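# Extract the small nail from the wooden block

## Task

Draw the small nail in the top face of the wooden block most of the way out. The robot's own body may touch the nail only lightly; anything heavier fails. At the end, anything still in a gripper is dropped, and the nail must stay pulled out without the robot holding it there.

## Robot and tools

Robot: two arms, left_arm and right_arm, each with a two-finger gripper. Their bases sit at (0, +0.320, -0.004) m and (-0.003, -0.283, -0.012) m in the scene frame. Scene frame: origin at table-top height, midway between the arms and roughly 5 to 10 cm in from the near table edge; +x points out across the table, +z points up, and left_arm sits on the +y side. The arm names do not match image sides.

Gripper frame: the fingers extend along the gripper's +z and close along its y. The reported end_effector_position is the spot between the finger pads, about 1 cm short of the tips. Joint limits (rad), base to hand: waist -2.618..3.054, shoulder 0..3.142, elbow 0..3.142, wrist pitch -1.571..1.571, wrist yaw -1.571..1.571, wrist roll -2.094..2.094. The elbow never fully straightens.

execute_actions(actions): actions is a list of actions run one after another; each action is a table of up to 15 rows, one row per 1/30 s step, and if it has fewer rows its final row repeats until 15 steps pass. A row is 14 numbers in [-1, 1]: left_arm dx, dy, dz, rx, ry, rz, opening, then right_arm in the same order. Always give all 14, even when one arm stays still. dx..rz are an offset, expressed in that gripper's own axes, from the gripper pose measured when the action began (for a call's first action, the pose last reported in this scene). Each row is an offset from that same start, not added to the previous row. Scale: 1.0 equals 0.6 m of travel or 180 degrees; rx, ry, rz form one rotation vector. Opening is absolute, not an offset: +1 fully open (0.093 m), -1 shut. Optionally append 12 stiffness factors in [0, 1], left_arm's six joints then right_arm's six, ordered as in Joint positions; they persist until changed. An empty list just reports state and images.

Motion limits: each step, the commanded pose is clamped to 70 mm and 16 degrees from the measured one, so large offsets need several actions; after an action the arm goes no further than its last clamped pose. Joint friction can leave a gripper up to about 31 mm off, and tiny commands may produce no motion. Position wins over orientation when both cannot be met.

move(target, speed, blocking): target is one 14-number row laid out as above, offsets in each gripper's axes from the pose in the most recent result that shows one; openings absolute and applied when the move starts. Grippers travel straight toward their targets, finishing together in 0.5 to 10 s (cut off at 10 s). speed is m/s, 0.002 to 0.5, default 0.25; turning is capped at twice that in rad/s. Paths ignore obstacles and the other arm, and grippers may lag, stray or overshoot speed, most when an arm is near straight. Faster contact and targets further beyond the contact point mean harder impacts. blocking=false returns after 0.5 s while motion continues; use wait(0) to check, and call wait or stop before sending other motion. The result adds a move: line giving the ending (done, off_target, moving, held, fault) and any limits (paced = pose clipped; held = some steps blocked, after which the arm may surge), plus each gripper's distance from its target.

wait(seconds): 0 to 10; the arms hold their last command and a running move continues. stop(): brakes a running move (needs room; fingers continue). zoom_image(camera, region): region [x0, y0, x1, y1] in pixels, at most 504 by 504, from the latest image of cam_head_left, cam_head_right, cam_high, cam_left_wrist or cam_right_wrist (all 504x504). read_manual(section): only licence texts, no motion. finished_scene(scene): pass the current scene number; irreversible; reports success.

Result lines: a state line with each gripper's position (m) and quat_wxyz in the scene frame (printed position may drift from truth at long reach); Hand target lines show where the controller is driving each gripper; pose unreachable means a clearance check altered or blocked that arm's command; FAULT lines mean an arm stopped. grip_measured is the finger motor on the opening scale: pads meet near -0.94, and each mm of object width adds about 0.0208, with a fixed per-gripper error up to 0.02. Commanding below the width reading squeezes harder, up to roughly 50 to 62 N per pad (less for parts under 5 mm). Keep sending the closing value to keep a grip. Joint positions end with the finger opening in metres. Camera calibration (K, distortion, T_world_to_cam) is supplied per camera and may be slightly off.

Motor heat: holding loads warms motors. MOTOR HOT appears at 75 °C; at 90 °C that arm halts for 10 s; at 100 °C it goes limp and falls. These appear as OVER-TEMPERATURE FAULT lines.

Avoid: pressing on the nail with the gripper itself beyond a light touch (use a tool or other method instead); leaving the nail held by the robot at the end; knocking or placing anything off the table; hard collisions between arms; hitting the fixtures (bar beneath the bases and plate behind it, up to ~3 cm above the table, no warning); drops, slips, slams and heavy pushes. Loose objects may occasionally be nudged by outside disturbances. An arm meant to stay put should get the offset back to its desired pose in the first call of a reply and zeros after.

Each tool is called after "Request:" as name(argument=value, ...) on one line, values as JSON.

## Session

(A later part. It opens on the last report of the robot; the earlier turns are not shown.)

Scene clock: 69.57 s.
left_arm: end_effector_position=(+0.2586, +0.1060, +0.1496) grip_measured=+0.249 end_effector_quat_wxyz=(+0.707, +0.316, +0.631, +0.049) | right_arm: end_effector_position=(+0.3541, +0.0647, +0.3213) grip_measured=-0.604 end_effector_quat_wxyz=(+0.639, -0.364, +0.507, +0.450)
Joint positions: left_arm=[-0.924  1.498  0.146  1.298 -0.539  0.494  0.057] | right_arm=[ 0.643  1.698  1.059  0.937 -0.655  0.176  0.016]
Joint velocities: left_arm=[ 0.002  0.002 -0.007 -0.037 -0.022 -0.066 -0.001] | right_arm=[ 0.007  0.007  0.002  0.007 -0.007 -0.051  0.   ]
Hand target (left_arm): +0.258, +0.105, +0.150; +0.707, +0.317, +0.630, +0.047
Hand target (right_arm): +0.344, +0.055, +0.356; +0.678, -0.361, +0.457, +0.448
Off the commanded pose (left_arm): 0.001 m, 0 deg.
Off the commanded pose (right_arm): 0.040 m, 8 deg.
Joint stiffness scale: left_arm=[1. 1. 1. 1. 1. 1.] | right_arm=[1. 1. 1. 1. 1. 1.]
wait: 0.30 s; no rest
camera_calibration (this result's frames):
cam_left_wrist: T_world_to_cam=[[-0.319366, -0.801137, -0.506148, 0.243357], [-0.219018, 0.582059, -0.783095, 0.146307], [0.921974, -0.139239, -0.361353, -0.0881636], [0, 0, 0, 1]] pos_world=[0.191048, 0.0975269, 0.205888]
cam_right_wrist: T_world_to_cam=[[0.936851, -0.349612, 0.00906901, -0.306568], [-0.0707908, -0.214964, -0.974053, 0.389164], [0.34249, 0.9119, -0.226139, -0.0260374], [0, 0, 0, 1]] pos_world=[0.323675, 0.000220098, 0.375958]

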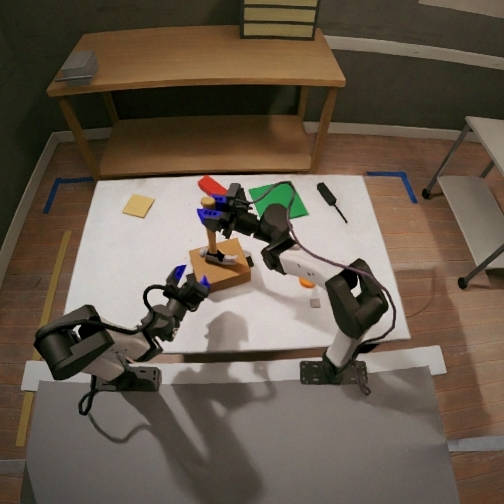

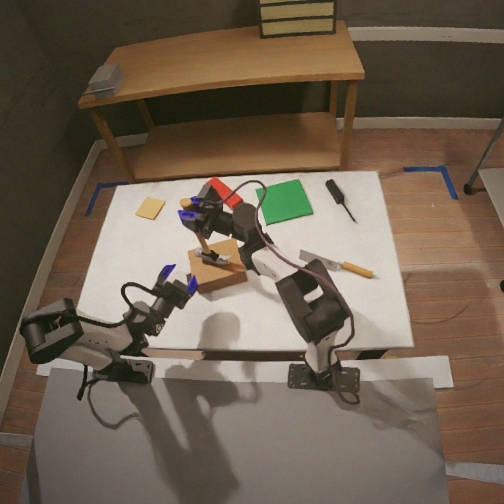

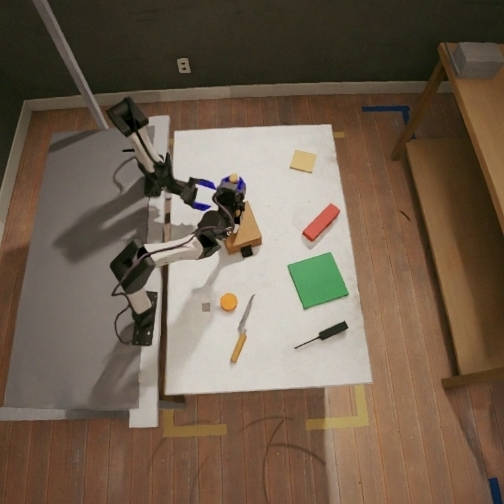

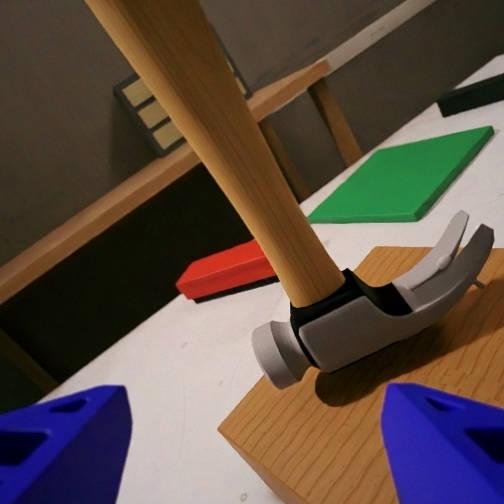

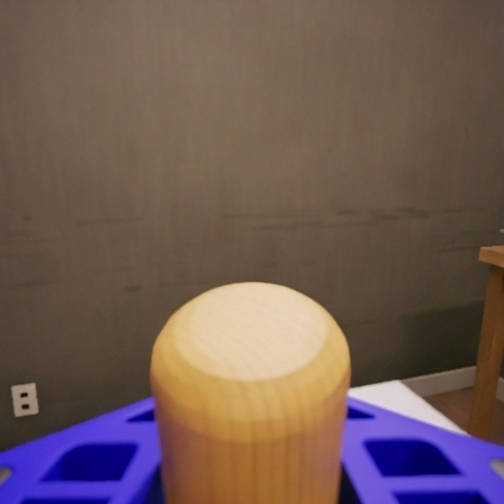

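Request:
execute_actions(actions=[[[0,0,0,0,0,0,0.25,-0.062,0.011,-0.010,-0.0034,-0.033,-0.023,-0.88],[0,0,0,0,0,0,0.25,-0.060,0.011,-0.010,-0.0034,-0.033,-0.023,-0.88],[0,0,0,0,0,0,0.25,-0.057,0.011,-0.011,-0.0034,-0.033,-0.023,-0.88],[0,0,0,0,0,0,0.25,-0.055,0.011,-0.011,-0.0034,-0.033,-0.023,-0.88],[0,0,0,0,0,0,0.25,-0.052,0.011,-0.012,-0.0034,-0.033,-0.023,-0.88],[0,0,0,0,0,0,0.25,-0.049,0.011,-0.013,-0.0034,-0.033,-0.023,-0.88],[0,0,0,0,0,0,0.25,-0.047,0.011,-0.013,-0.0034,-0.033,-0.023,-0.88],[0,0,0,0,0,0,0.25,-0.044,0.011,-0.014,-0.0034,-0.033,-0.023,-0.88],[0,0,0,0,0,0,0.25,-0.042,0.011,-0.014,-0.0034,-0.033,-0.023,-0.88],[0,0,0,0,0,0,0.25,-0.039,0.011,-0.015,-0.0034,-0.033,-0.023,-0.88],[0,0,0,0,0,0,0.25,-0.036,0.011,-0.016,-0.0034,-0.033,-0.023,-0.88],[0,0,0,0,0,0,0.25,-0.034,0.011,-0.016,-0.0034,-0.033,-0.023,-0.88],[0,0,0,0,0,0,0.25,-0.031,0.011,-0.017,-0.0034,-0.033,-0.023,-0.88],[0,0,0,0,0,0,0.25,-0.029,0.011,-0.017,-0.0034,-0.033,-0.023,-0.88],[0,0,0,0,0,0,0.25,-0.026,0.011,-0.018,-0.0034,-0.033,-0.023,-0.88]]])

Request:
wait(seconds=0.2)

Scene clock: 71.10 s.
left_arm: end_effector_position=(+0.2586, +0.1060, +0.1496) grip_measured=+0.249 end_effector_quat_wxyz=(+0.707, +0.316, +0.631, +0.049) | right_arm: end_effector_position=(+0.3474, +0.0613, +0.3120) grip_measured=-0.604 end_effector_quat_wxyz=(+0.641, -0.365, +0.502, +0.452)
Joint positions: left_arm=[-0.924  1.498  0.146  1.298 -0.539  0.494  0.057] | right_arm=[ 0.643  1.695  1.004  1.001 -0.66   0.179  0.016]
Joint velocities: left_arm=[ 0.012 -0.017 -0.007 -0.051 -0.037 -0.022 -0.001] | right_arm=[ 0.007  0.002 -0.095  0.183 -0.022 -0.022 -0.   ]
Hand target (left_arm): +0.259, +0.106, +0.150; +0.707, +0.316, +0.631, +0.049
Hand target (right_arm): +0.342, +0.053, +0.334; +0.676, -0.362, +0.460, +0.447
Off the commanded pose (left_arm): 0.000 m, 0 deg.
Off the commanded pose (right_arm): 0.024 m, 7 deg.
Joint stiffness scale: left_arm=[1. 1. 1. 1. 1. 1.] | right_arm=[1. 1. 1. 1. 1. 1.]
camera_calibration (this result's frames):
cam_left_wrist: T_world_to_cam=[[-0.319366, -0.801137, -0.506148, 0.243357], [-0.219018, 0.582059, -0.783095, 0.146307], [0.921974, -0.139239, -0.361353, -0.0881636], [0, 0, 0, 1]] pos_world=[0.191048, 0.0975269, 0.205888]
cam_right_wrist: T_world_to_cam=[[0.938665, -0.344518, 0.0146712, -0.304165], [-0.0615562, -0.209274, -0.975918, 0.375903], [0.339292, 0.915157, -0.217645, -0.0244749], [0, 0, 0, 1]] pos_world=[0.316953, -0.00372553, 0.365986]

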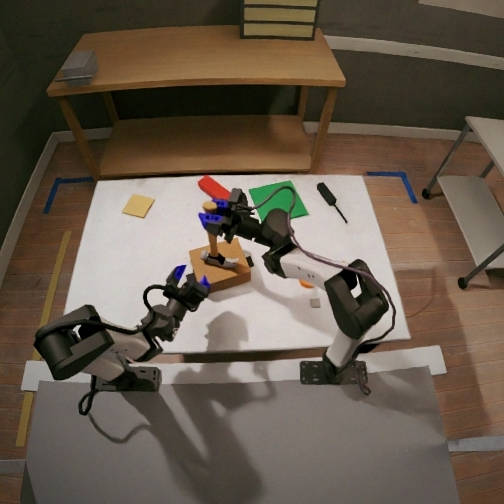

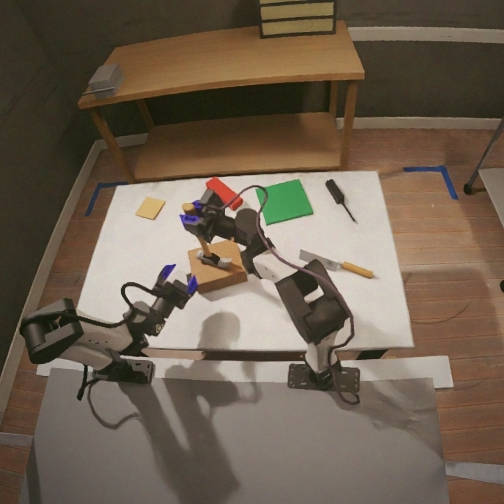

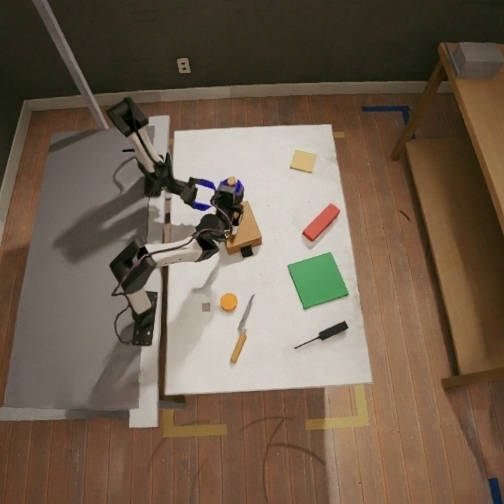

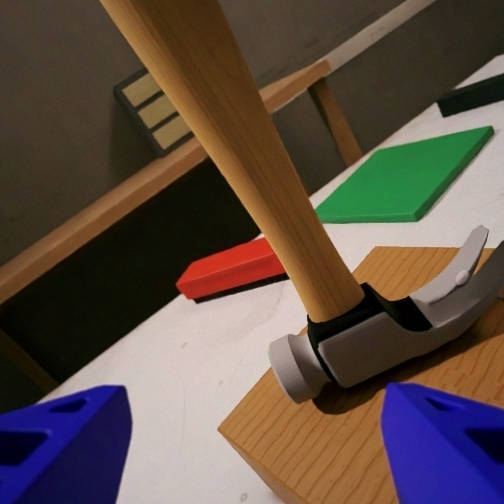

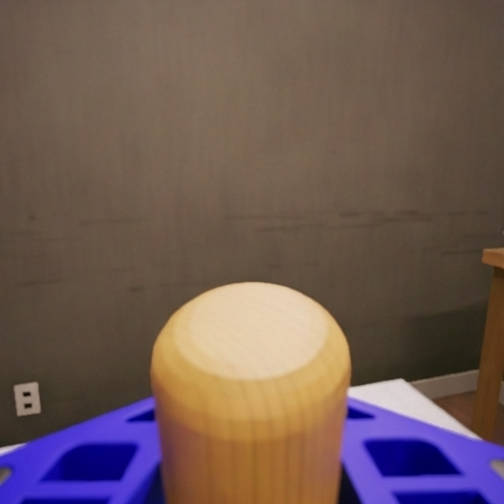

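Scene clock: 71.30 s.
left_arm: end_effector_position=(+0.2586, +0.1060, +0.1496) grip_measured=+0.249 end_effector_quat_wxyz=(+0.707, +0.316, +0.631, +0.049) | right_arm: end_effector_position=(+0.3461, +0.0606, +0.3126) grip_measured=-0.604 end_effector_quat_wxyz=(+0.643, -0.365, +0.498, +0.453)
Joint positions: left_arm=[-0.924  1.498  0.146  1.298 -0.539  0.494  0.057] | right_arm=[ 0.643  1.695  0.998  1.018 -0.661  0.181  0.016]
Joint velocities: left_arm=[ 0.007  0.002 -0.017 -0.037 -0.051  0.007 -0.001] | right_arm=[-0.002 -0.012 -0.002 -0.007 -0.022 -0.007  0.   ]
Hand target (left_arm): +0.259, +0.106, +0.150; +0.707, +0.316, +0.631, +0.049
Hand target (right_arm): +0.343, +0.053, +0.334; +0.676, -0.362, +0.460, +0.447
Off the commanded pose (left_arm): 0.000 m, 0 deg.
Off the commanded pose (right_arm): 0.023 m, 6 deg.
Joint stiffness scale: left_arm=[1. 1. 1. 1. 1. 1.] | right_arm=[1. 1. 1. 1. 1. 1.]
wait: 0.20 s; no rest
camera_calibration (this result's frames):
cam_left_wrist: T_world_to_cam=[[-0.319366, -0.801137, -0.506148, 0.243357], [-0.219018, 0.582059, -0.783095, 0.146307], [0.921974, -0.139239, -0.361353, -0.0881636], [0, 0, 0, 1]] pos_world=[0.191048, 0.0975269, 0.205888]
cam_right_wrist: T_world_to_cam=[[0.939002, -0.343376, 0.0191737, -0.304783], [-0.0543842, -0.203308, -0.977603, 0.373966], [0.339583, 0.916929, -0.209581, -0.0259939], [0, 0, 0, 1]] pos_world=[0.315357, -0.00479013, 0.365986]

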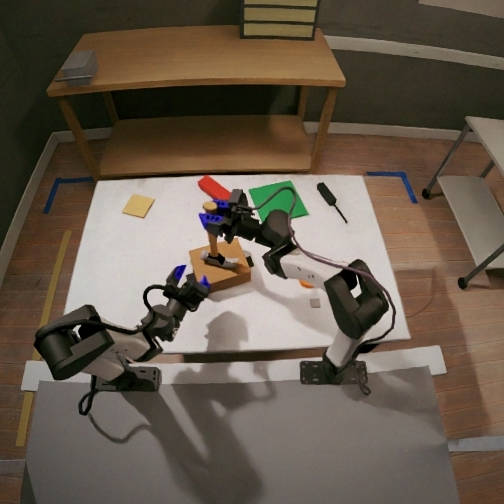

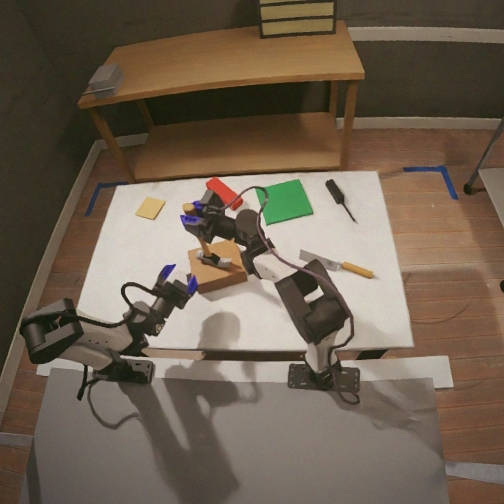

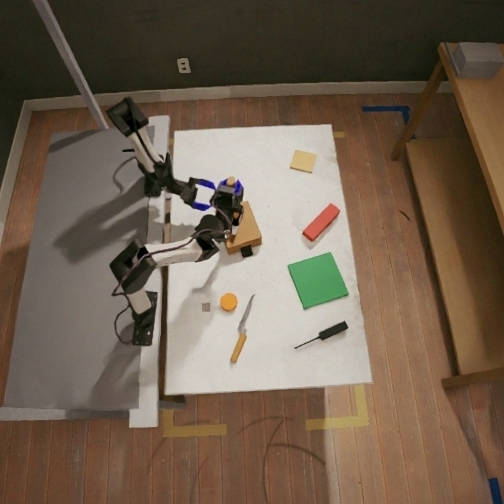

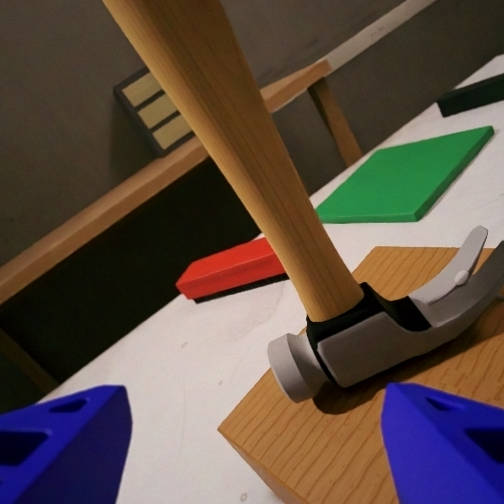

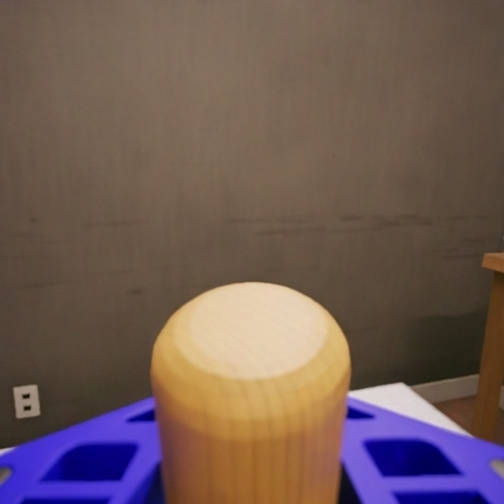

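Request:
execute_actions(actions=[[[0,0,0,0,0,0,0.25,-0.035,0,-0.005,0,-0.026,-0.019,-0.88],[0,0,0,0,0,0,0.25,-0.032,0,-0.004,0,-0.024,-0.017,-0.88],[0,0,0,0,0,0,0.25,-0.029,0,-0.004,0,-0.022,-0.016,-0.88],[0,0,0,0,0,0,0.25,-0.026,0,-0.003,0,-0.019,-0.014,-0.88],[0,0,0,0,0,0,0.25,-0.023,0,-0.003,0,-0.017,-0.012,-0.88],[0,0,0,0,0,0,0.25,-0.020,0,-0.003,0,-0.015,-0.011,-0.88],[0,0,0,0,0,0,0.25,-0.017,0,-0.002,0,-0.013,-0.009,-0.88],[0,0,0,0,0,0,0.25,-0.014,0,-0.002,0,-0.010,-0.008,-0.88],[0,0,0,0,0,0,0.25,-0.011,0,-0.001,0,-0.008,-0.006,-0.88],[0,0,0,0,0,0,0.25,-0.008,0,-0.001,0,-0.006,-0.004,-0.88],[0,0,0,0,0,0,0.25,-0.005,0,0,0,-0.004,-0.003,-0.88],[0,0,0,0,0,0,0.25,-0.002,0,0,0,-0.001,-0.001,-0.88],[0,0,0,0,0,0,0.25,0.001,0,0,0,0.001,0.001,-0.88],[0,0,0,0,0,0,0.25,0.004,0,0,0,0.003,0.002,-0.88],[0,0,0,0,0,0,0.25,0.007,0,0,0,0.005,0.004,-0.88]]])

Request:
wait(seconds=0.2)

Scene clock: 72.57 s.
left_arm: end_effector_position=(+0.2586, +0.1060, +0.1496) grip_measured=+0.249 end_effector_quat_wxyz=(+0.707, +0.316, +0.631, +0.049) | right_arm: end_effector_position=(+0.3464, +0.0608, +0.3110) grip_measured=-0.604 end_effector_quat_wxyz=(+0.641, -0.365, +0.501, +0.453)
Joint positions: left_arm=[-0.924  1.498  0.146  1.298 -0.539  0.494  0.057] | right_arm=[ 0.643  1.695  0.997  1.011 -0.661  0.181  0.016]
Joint velocities: left_arm=[-0.012  0.002 -0.002  0.081 -0.022  0.037 -0.   ] | right_arm=[-0.007  0.007  0.012 -0.066  0.037  0.051  0.   ]
Hand target (left_arm): +0.259, +0.106, +0.150; +0.707, +0.316, +0.631, +0.049
Hand target (right_arm): +0.346, +0.061, +0.308; +0.636, -0.365, +0.505, +0.454
Off the commanded pose (left_arm): 0.000 m, 0 deg.
Off the commanded pose (right_arm): 0.002 m, 1 deg.
Joint stiffness scale: left_arm=[1. 1. 1. 1. 1. 1.] | right_arm=[1. 1. 1. 1. 1. 1.]
camera_calibration (this result's frames):
cam_left_wrist: T_world_to_cam=[[-0.319366, -0.801137, -0.506148, 0.243357], [-0.219018, 0.582059, -0.783095, 0.146307], [0.921974, -0.139239, -0.361353, -0.0881636], [0, 0, 0, 1]] pos_world=[0.191048, 0.0975269, 0.205888]
cam_right_wrist: T_world_to_cam=[[0.939219, -0.343008, 0.0145815, -0.303606], [-0.060578, -0.20738, -0.976383, 0.374389], [0.337931, 0.916154, -0.215554, -0.024169], [0, 0, 0, 1]] pos_world=[0.315999, -0.00435567, 0.364765]

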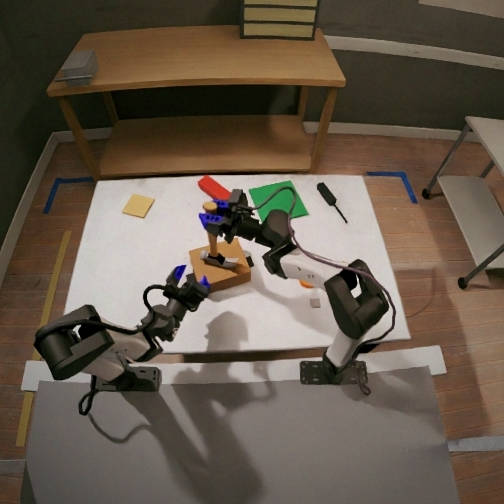

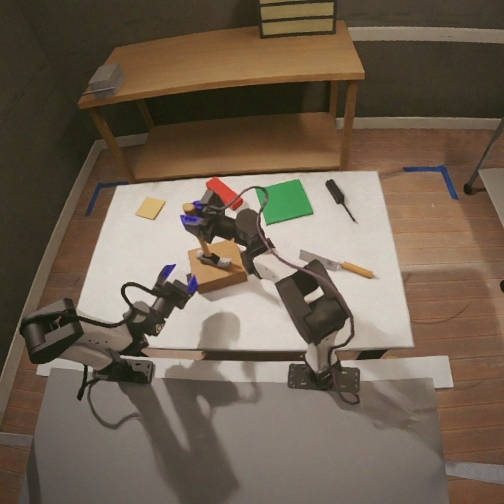

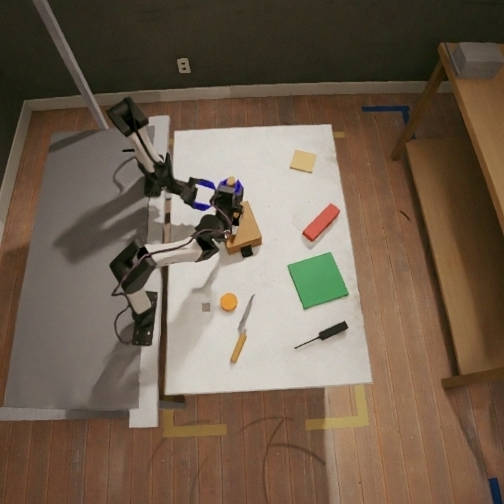

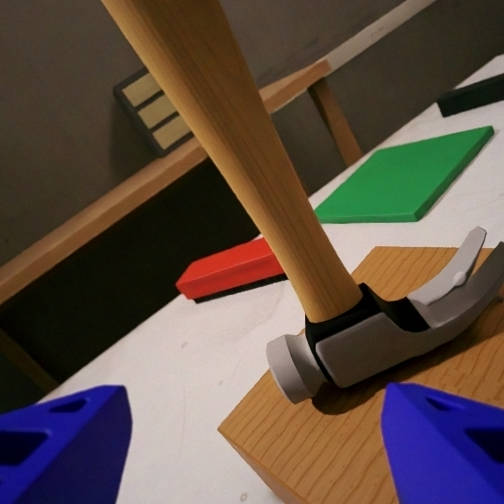

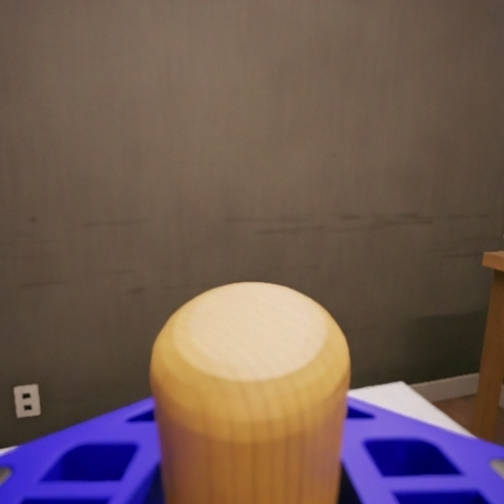

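Scene clock: 72.77 s.
left_arm: end_effector_position=(+0.2586, +0.1060, +0.1496) grip_measured=+0.249 end_effector_quat_wxyz=(+0.707, +0.316, +0.631, +0.049) | right_arm: end_effector_position=(+0.3464, +0.0608, +0.3110) grip_measured=-0.604 end_effector_quat_wxyz=(+0.641, -0.365, +0.501, +0.453)
Joint positions: left_arm=[-0.924  1.498  0.146  1.298 -0.539  0.494  0.057] | right_arm=[ 0.643  1.695  0.997  1.011 -0.661  0.181  0.016]
Joint velocities: left_arm=[ 0.012  0.012 -0.002 -0.081  0.066  0.022 -0.001] | right_arm=[-0.012 -0.012  0.007 -0.007  0.022  0.066  0.001]
Hand target (left_arm): +0.259, +0.106, +0.150; +0.707, +0.316, +0.631, +0.049
Hand target (right_arm): +0.346, +0.061, +0.309; +0.636, -0.365, +0.505, +0.454
Off the commanded pose (left_arm): 0.000 m, 0 deg.
Off the commanded pose (right_arm): 0.002 m, 1 deg.
Joint stiffness scale: left_arm=[1. 1. 1. 1. 1. 1.] | right_arm=[1. 1. 1. 1. 1. 1.]
wait: 0.20 s; at rest by 0.17 s
camera_calibration (this result's frames):
cam_left_wrist: T_world_to_cam=[[-0.319366, -0.801137, -0.506148, 0.243357], [-0.219018, 0.582059, -0.783095, 0.146307], [0.921974, -0.139239, -0.361353, -0.0881636], [0, 0, 0, 1]] pos_world=[0.191048, 0.0975269, 0.205888]
cam_right_wrist: T_world_to_cam=[[0.939219, -0.343008, 0.0145815, -0.303606], [-0.060578, -0.20738, -0.976383, 0.374389], [0.337931, 0.916154, -0.215554, -0.024169], [0, 0, 0, 1]] pos_world=[0.315999, -0.00435567, 0.364765]

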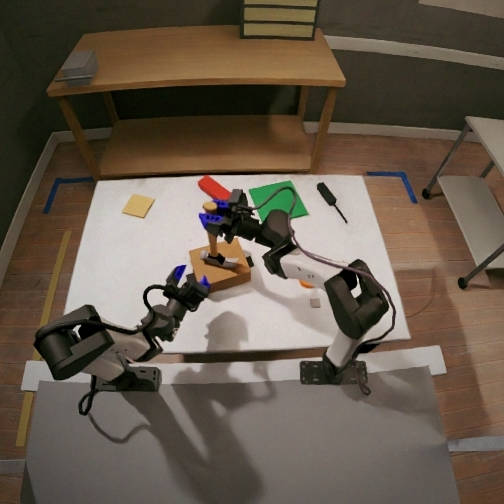

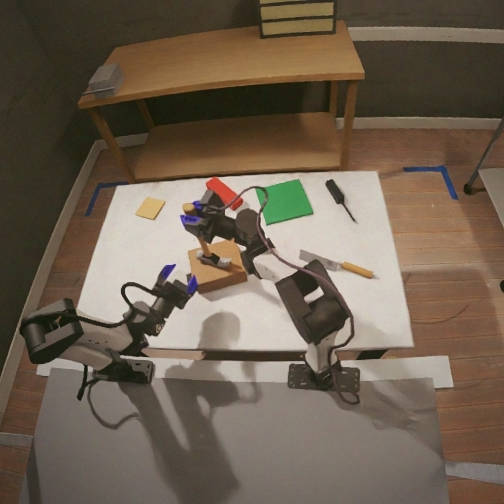

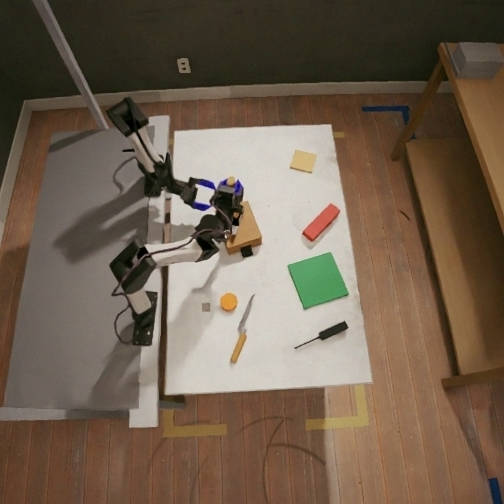

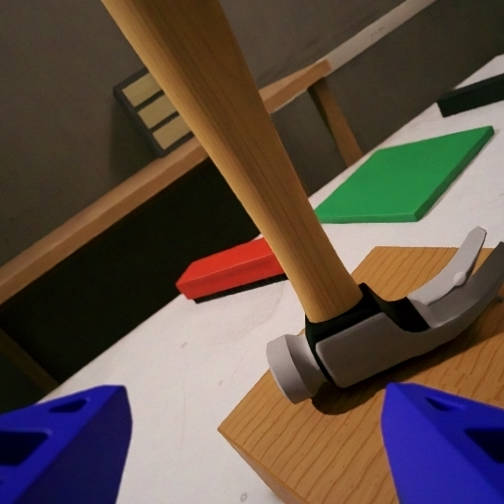

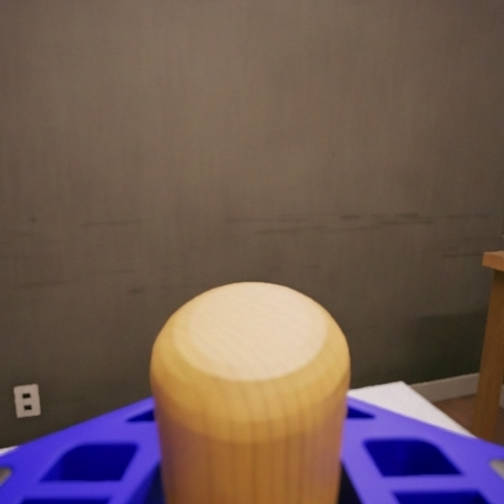

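Request:
execute_actions(actions=[[[0,0,0,0,0,0,0.25,0,0,0,0,0,0,-0.7],[0,0,0,0,0,0,0.25,0,0,0,0,0,0,-0.6],[0,0,0,0,0,0,0.25,0,0,0,0,0,0,-0.56],[0,0,0,0,0,0,0.25,0,0,0,0,0,0,-0.52],[0,0,0,0,0,0,0.25,0,0,0,0,0,0,-0.49],[0,0,0,0,0,0,0.25,0,0,0,0,0,0,-0.46],[0,0,0,0,0,0,0.25,0,0,0,0,0,0,-0.43],[0,0,0,0,0,0,0.25,0,0,0,0,0,0,-0.41],[0,0,0,0,0,0,0.25,0,0,0,0,0,0,-0.39],[0,0,0,0,0,0,0.25,0,0,0,0,0,0,-0.37],[0,0,0,0,0,0,0.25,0,0,0,0,0,0,-0.34],[0,0,0,0,0,0,0.25,0,0,0,0,0,0,-0.31],[0,0,0,0,0,0,0.25,0,0,0,0,0,0,-0.28],[0,0,0,0,0,0,0.25,0,0,0,0,0,0,-0.25],[0,0,0,0,0,0,0.25,0,0,0,0,0,0,-0.22]]])

Request:
wait(seconds=0.4)

Scene clock: 73.70 s.
left_arm: end_effector_position=(+0.2586, +0.1060, +0.1496) grip_measured=+0.249 end_effector_quat_wxyz=(+0.707, +0.316, +0.631, +0.049) | right_arm: end_effector_position=(+0.3463, +0.0607, +0.3113) grip_measured=-0.235 end_effector_quat_wxyz=(+0.641, -0.365, +0.500, +0.453)
Joint positions: left_arm=[-0.924  1.498  0.146  1.298 -0.539  0.494  0.057] | right_arm=[ 0.643  1.695  0.997  1.012 -0.661  0.181  0.034]
Joint velocities: left_arm=[-0.012 -0.002 -0.007 -0.022 -0.022 -0.007  0.   ] | right_arm=[-0.002 -0.002 -0.002 -0.007  0.051 -0.11   0.026]
Hand target (left_arm): +0.259, +0.106, +0.150; +0.707, +0.316, +0.631, +0.049
Hand target (right_arm): +0.346, +0.061, +0.311; +0.641, -0.365, +0.501, +0.453
Off the commanded pose (left_arm): 0.000 m, 0 deg.
Off the commanded pose (right_arm): 0.000 m, 0 deg.
Joint stiffness scale: left_arm=[1. 1. 1. 1. 1. 1.] | right_arm=[1. 1. 1. 1. 1. 1.]
camera_calibration (this result's frames):
cam_left_wrist: T_world_to_cam=[[-0.319366, -0.801137, -0.506148, 0.243357], [-0.219018, 0.582059, -0.783095, 0.146307], [0.921974, -0.139239, -0.361353, -0.0881636], [0, 0, 0, 1]] pos_world=[0.191048, 0.0975269, 0.205888]
cam_right_wrist: T_world_to_cam=[[0.939203, -0.343011, 0.0155181, -0.303836], [-0.0593133, -0.20659, -0.976628, 0.374259], [0.338201, 0.916332, -0.214375, -0.0245032], [0, 0, 0, 1]] pos_world=[0.315849, -0.00444817, 0.364974]

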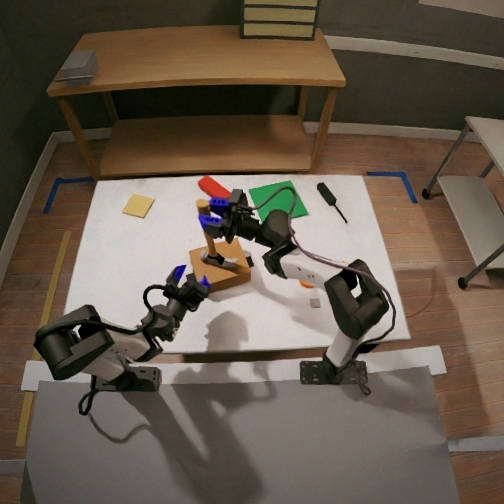

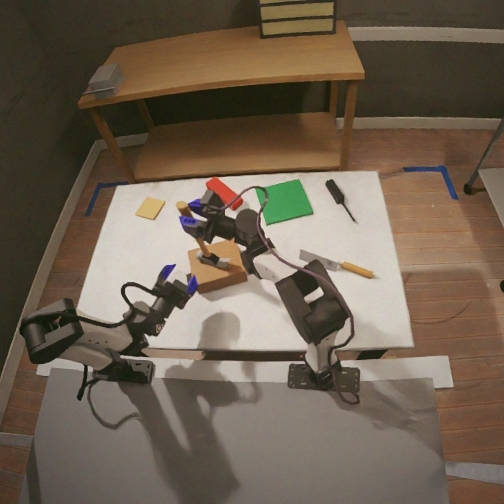

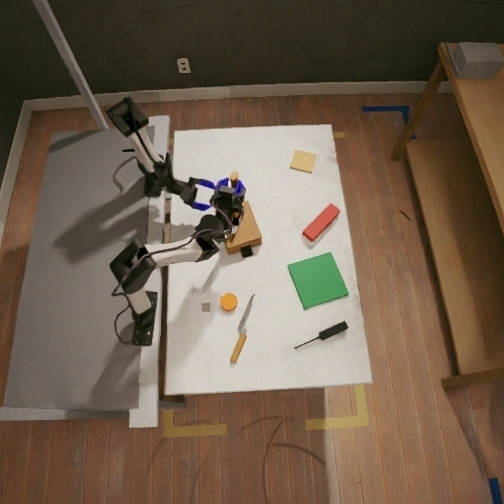

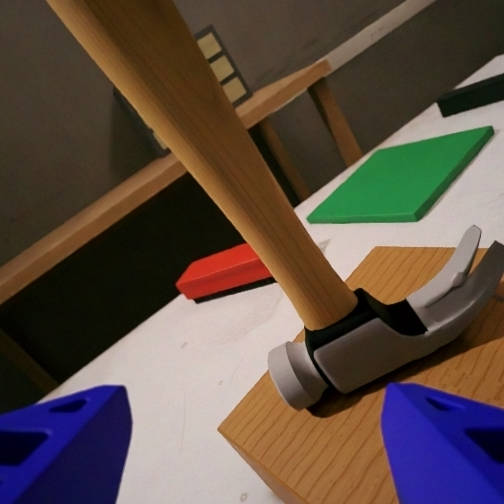

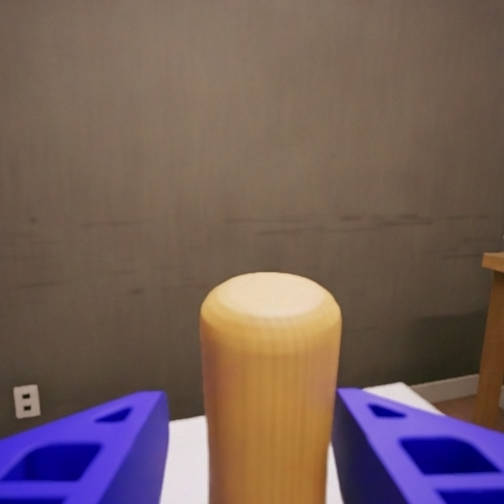

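Scene clock: 74.10 s.
left_arm: end_effector_position=(+0.2586, +0.1060, +0.1496) grip_measured=+0.249 end_effector_quat_wxyz=(+0.707, +0.316, +0.631, +0.049) | right_arm: end_effector_position=(+0.3464, +0.0607, +0.3113) grip_measured=-0.222 end_effector_quat_wxyz=(+0.641, -0.365, +0.500, +0.453)
Joint positions: left_arm=[-0.924  1.498  0.146  1.298 -0.539  0.494  0.057] | right_arm=[ 0.643  1.695  0.997  1.012 -0.661  0.181  0.035]
Joint velocities: left_arm=[ 0.002 -0.007 -0.002  0.007 -0.022 -0.007  0.   ] | right_arm=[-0.002  0.017 -0.007  0.037 -0.037  0.022  0.   ]
Hand target (left_arm): +0.259, +0.106, +0.150; +0.707, +0.316, +0.631, +0.049
Hand target (right_arm): +0.346, +0.061, +0.311; +0.641, -0.365, +0.501, +0.453
Off the commanded pose (left_arm): 0.000 m, 0 deg.
Off the commanded pose (right_arm): 0.000 m, 0 deg.
Joint stiffness scale: left_arm=[1. 1. 1. 1. 1. 1.] | right_arm=[1. 1. 1. 1. 1. 1.]
wait: 0.40 s; at rest by 0.20 s
camera_calibration (this result's frames):
cam_left_wrist: T_world_to_cam=[[-0.319366, -0.801137, -0.506148, 0.243357], [-0.219018, 0.582059, -0.783095, 0.146307], [0.921974, -0.139239, -0.361353, -0.0881636], [0, 0, 0, 1]] pos_world=[0.191048, 0.0975269, 0.205888]
cam_right_wrist: T_world_to_cam=[[0.939079, -0.343355, 0.015429, -0.303808], [-0.059446, -0.206472, -0.976645, 0.374313], [0.338521, 0.91623, -0.214305, -0.0246262], [0, 0, 0, 1]] pos_world=[0.315887, -0.00446528, 0.364981]

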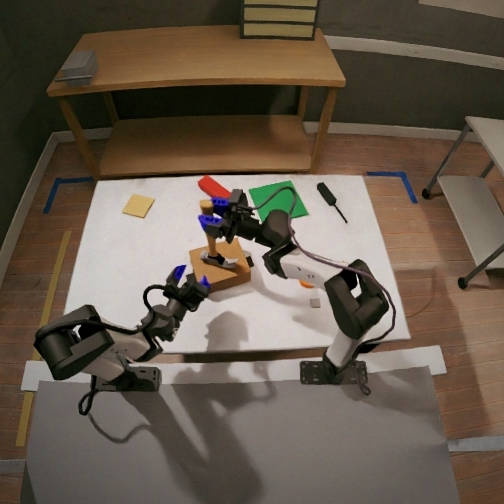

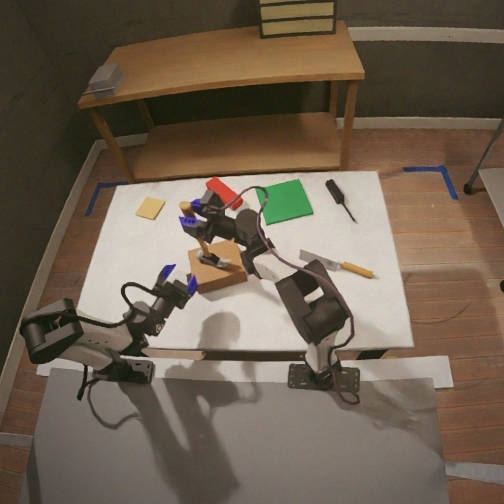

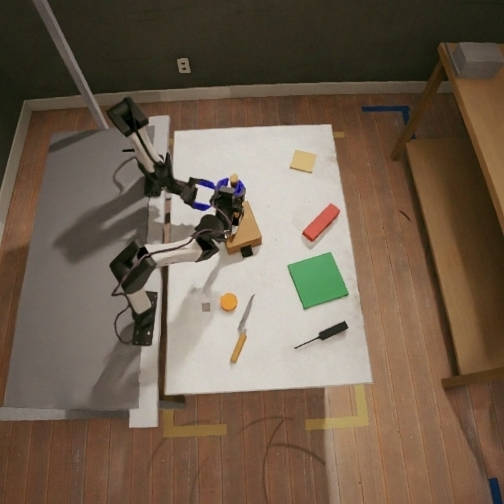

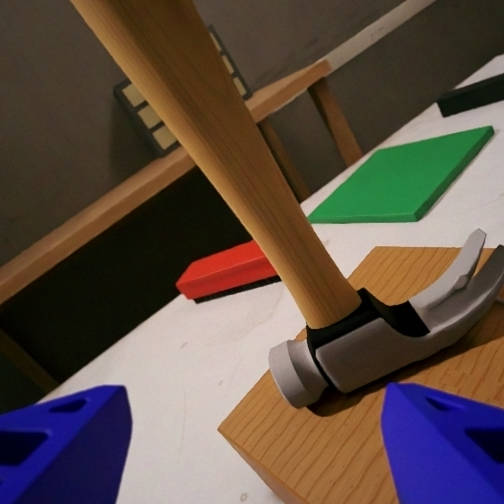

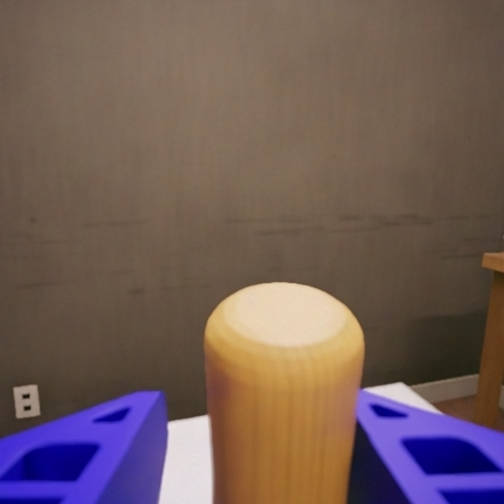

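Request:
execute_actions(actions=[])

Scene clock: 74.37 s.
left_arm: end_effector_position=(+0.2586, +0.1060, +0.1496) grip_measured=+0.249 end_effector_quat_wxyz=(+0.707, +0.316, +0.631, +0.049) | right_arm: end_effector_position=(+0.3464, +0.0607, +0.3113) grip_measured=-0.222 end_effector_quat_wxyz=(+0.641, -0.365, +0.500, +0.453)
Joint positions: left_arm=[-0.924  1.498  0.146  1.298 -0.539  0.494  0.057] | right_arm=[ 0.643  1.695  0.997  1.012 -0.661  0.181  0.035]
Joint velocities: left_arm=[ 0.007 -0.017  0.002  0.051  0.022  0.037 -0.001] | right_arm=[-0.012  0.012 -0.007  0.022  0.037 -0.022 -0.001]
Hand target (left_arm): +0.259, +0.106, +0.150; +0.707, +0.316, +0.631, +0.049
Hand target (right_arm): +0.346, +0.061, +0.311; +0.641, -0.365, +0.501, +0.453
Off the commanded pose (left_arm): 0.000 m, 0 deg.
Off the commanded pose (right_arm): 0.000 m, 0 deg.
Joint stiffness scale: left_arm=[1. 1. 1. 1. 1. 1.] | right_arm=[1. 1. 1. 1. 1. 1.]
camera_calibration (this result's frames):
cam_left_wrist: T_world_to_cam=[[-0.319366, -0.801137, -0.506148, 0.243357], [-0.219018, 0.582059, -0.783095, 0.146307], [0.921974, -0.139239, -0.361353, -0.0881636], [0, 0, 0, 1]] pos_world=[0.191048, 0.0975269, 0.205888]
cam_right_wrist: T_world_to_cam=[[0.939079, -0.343355, 0.015429, -0.303808], [-0.059446, -0.206472, -0.976645, 0.374313], [0.338521, 0.91623, -0.214305, -0.0246262], [0, 0, 0, 1]] pos_world=[0.315887, -0.00446528, 0.364981]

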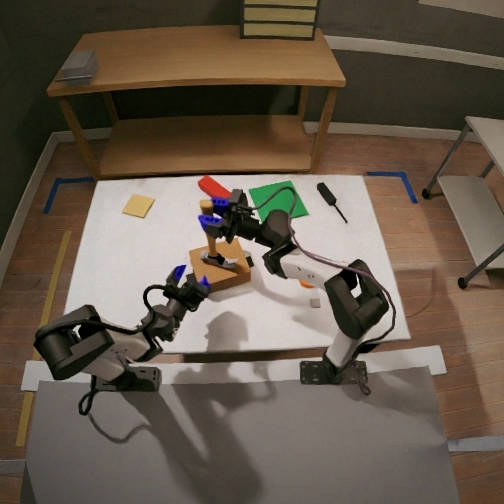

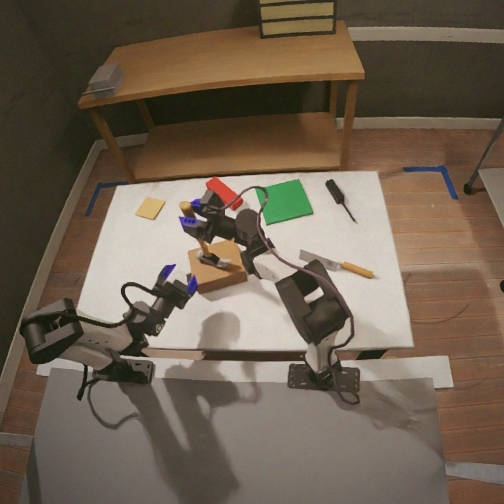

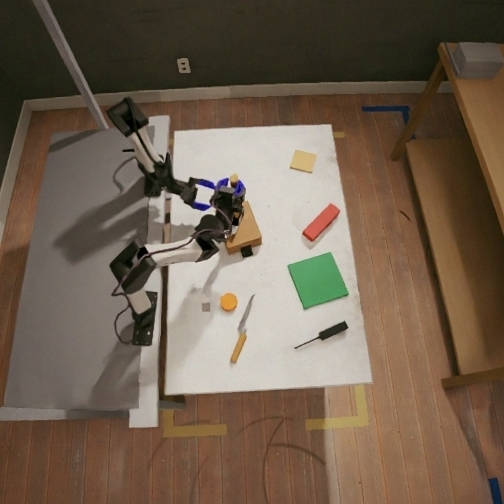

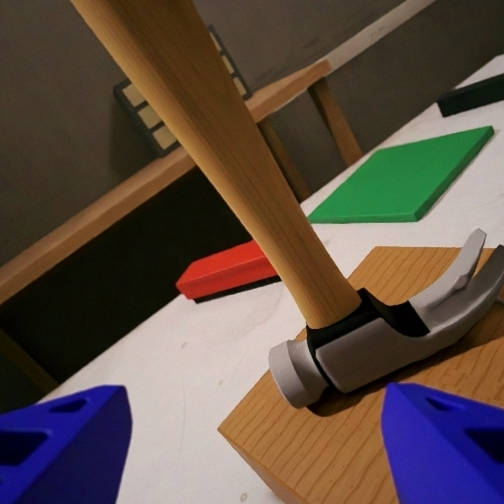

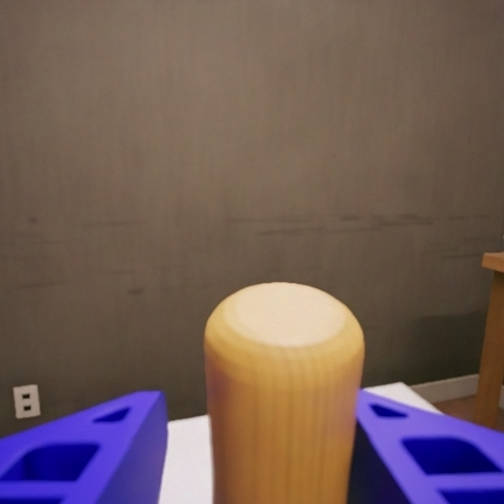

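Request:
execute_actions(actions=[[[0,0,0,0,0,0,0.25,0,0,0,0,0,0,-0.18],[0,0,0,0,0,0,0.25,0,0,0,0,0,0,-0.16],[0,0,0,0,0,0,0.25,0,0,0,0,0,0,-0.14],[0,0,0,0,0,0,0.25,0,0,0,0,0,0,-0.12],[0,0,0,0,0,0,0.25,0,0,0,0,0,0,-0.10],[0,0,0,0,0,0,0.25,0,0,0,0,0,0,-0.08],[0,0,0,0,0,0,0.25,0,0,0,0,0,0,-0.06]]])

Scene clock: 75.13 s.
left_arm: end_effector_position=(+0.2586, +0.1060, +0.1496) grip_measured=+0.249 end_effector_quat_wxyz=(+0.707, +0.316, +0.631, +0.049) | right_arm: end_effector_position=(+0.3464, +0.0607, +0.3114) grip_measured=-0.062 end_effector_quat_wxyz=(+0.642, -0.365, +0.500, +0.453)
Joint positions: left_arm=[-0.924  1.498  0.146  1.298 -0.539  0.494  0.057] | right_arm=[ 0.643  1.695  0.997  1.013 -0.661  0.181  0.042]
Joint velocities: left_arm=[-0.012 -0.007 -0.002  0.007 -0.007  0.066 -0.001] | right_arm=[ 0.007 -0.012 -0.002 -0.066  0.007 -0.037 -0.   ]
Hand target (left_arm): +0.259, +0.106, +0.150; +0.707, +0.316, +0.631, +0.049
Hand target (right_arm): +0.346, +0.061, +0.311; +0.641, -0.365, +0.500, +0.453
Off the commanded pose (left_arm): 0.000 m, 0 deg.
Off the commanded pose (right_arm): 0.000 m, 0 deg.
Joint stiffness scale: left_arm=[1. 1. 1. 1. 1. 1.] | right_arm=[1. 1. 1. 1. 1. 1.]
camera_calibration (this result's frames):
cam_left_wrist: T_world_to_cam=[[-0.319366, -0.801137, -0.506148, 0.243357], [-0.219018, 0.582059, -0.783095, 0.146307], [0.921974, -0.139239, -0.361353, -0.0881636], [0, 0, 0, 1]] pos_world=[0.191048, 0.0975269, 0.205888]
cam_right_wrist: T_world_to_cam=[[0.939071, -0.343357, 0.0158971, -0.303923], [-0.0588135, -0.206077, -0.976767, 0.374248], [0.338655, 0.916318, -0.213715, -0.0247933], [0, 0, 0, 1]] pos_world=[0.315812, -0.00451159, 0.365086]

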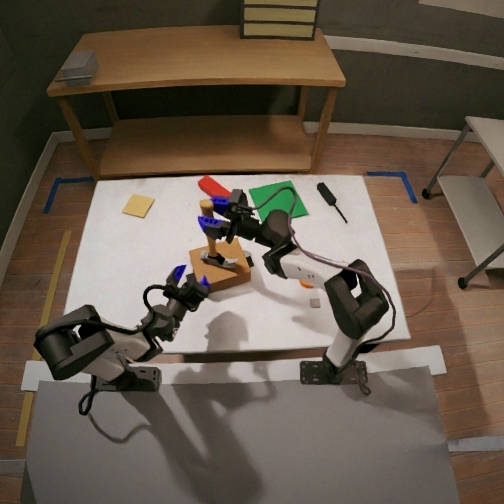

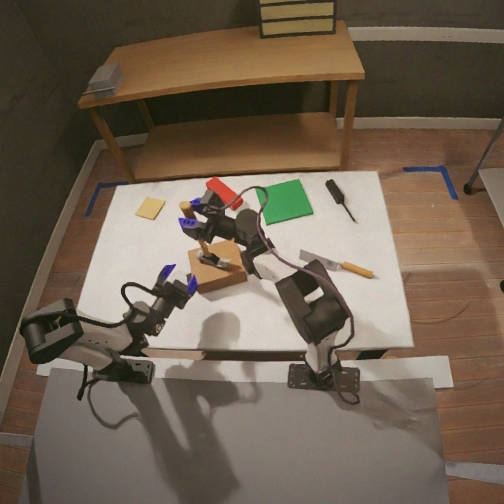

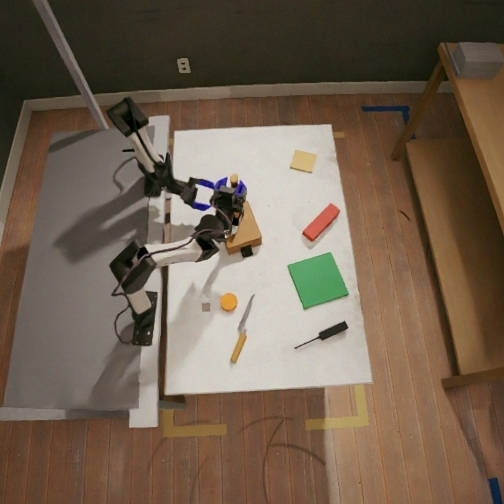

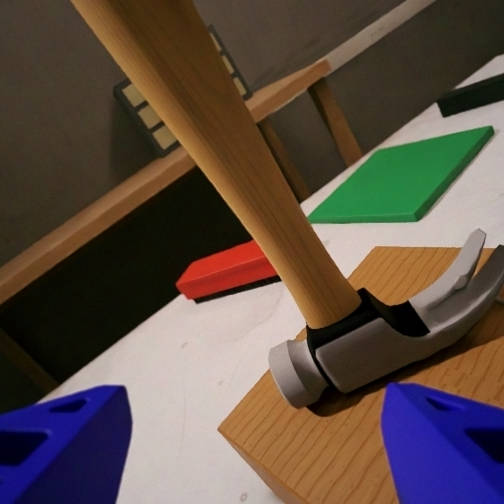

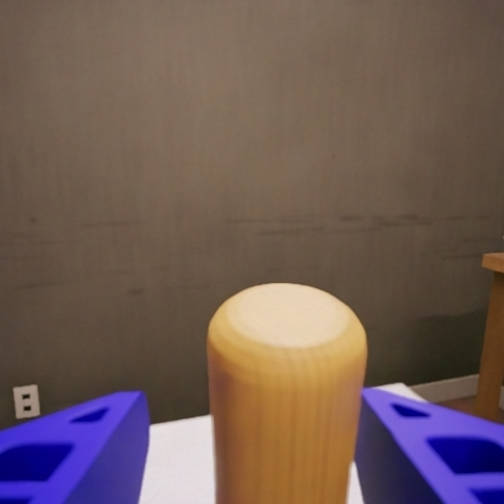

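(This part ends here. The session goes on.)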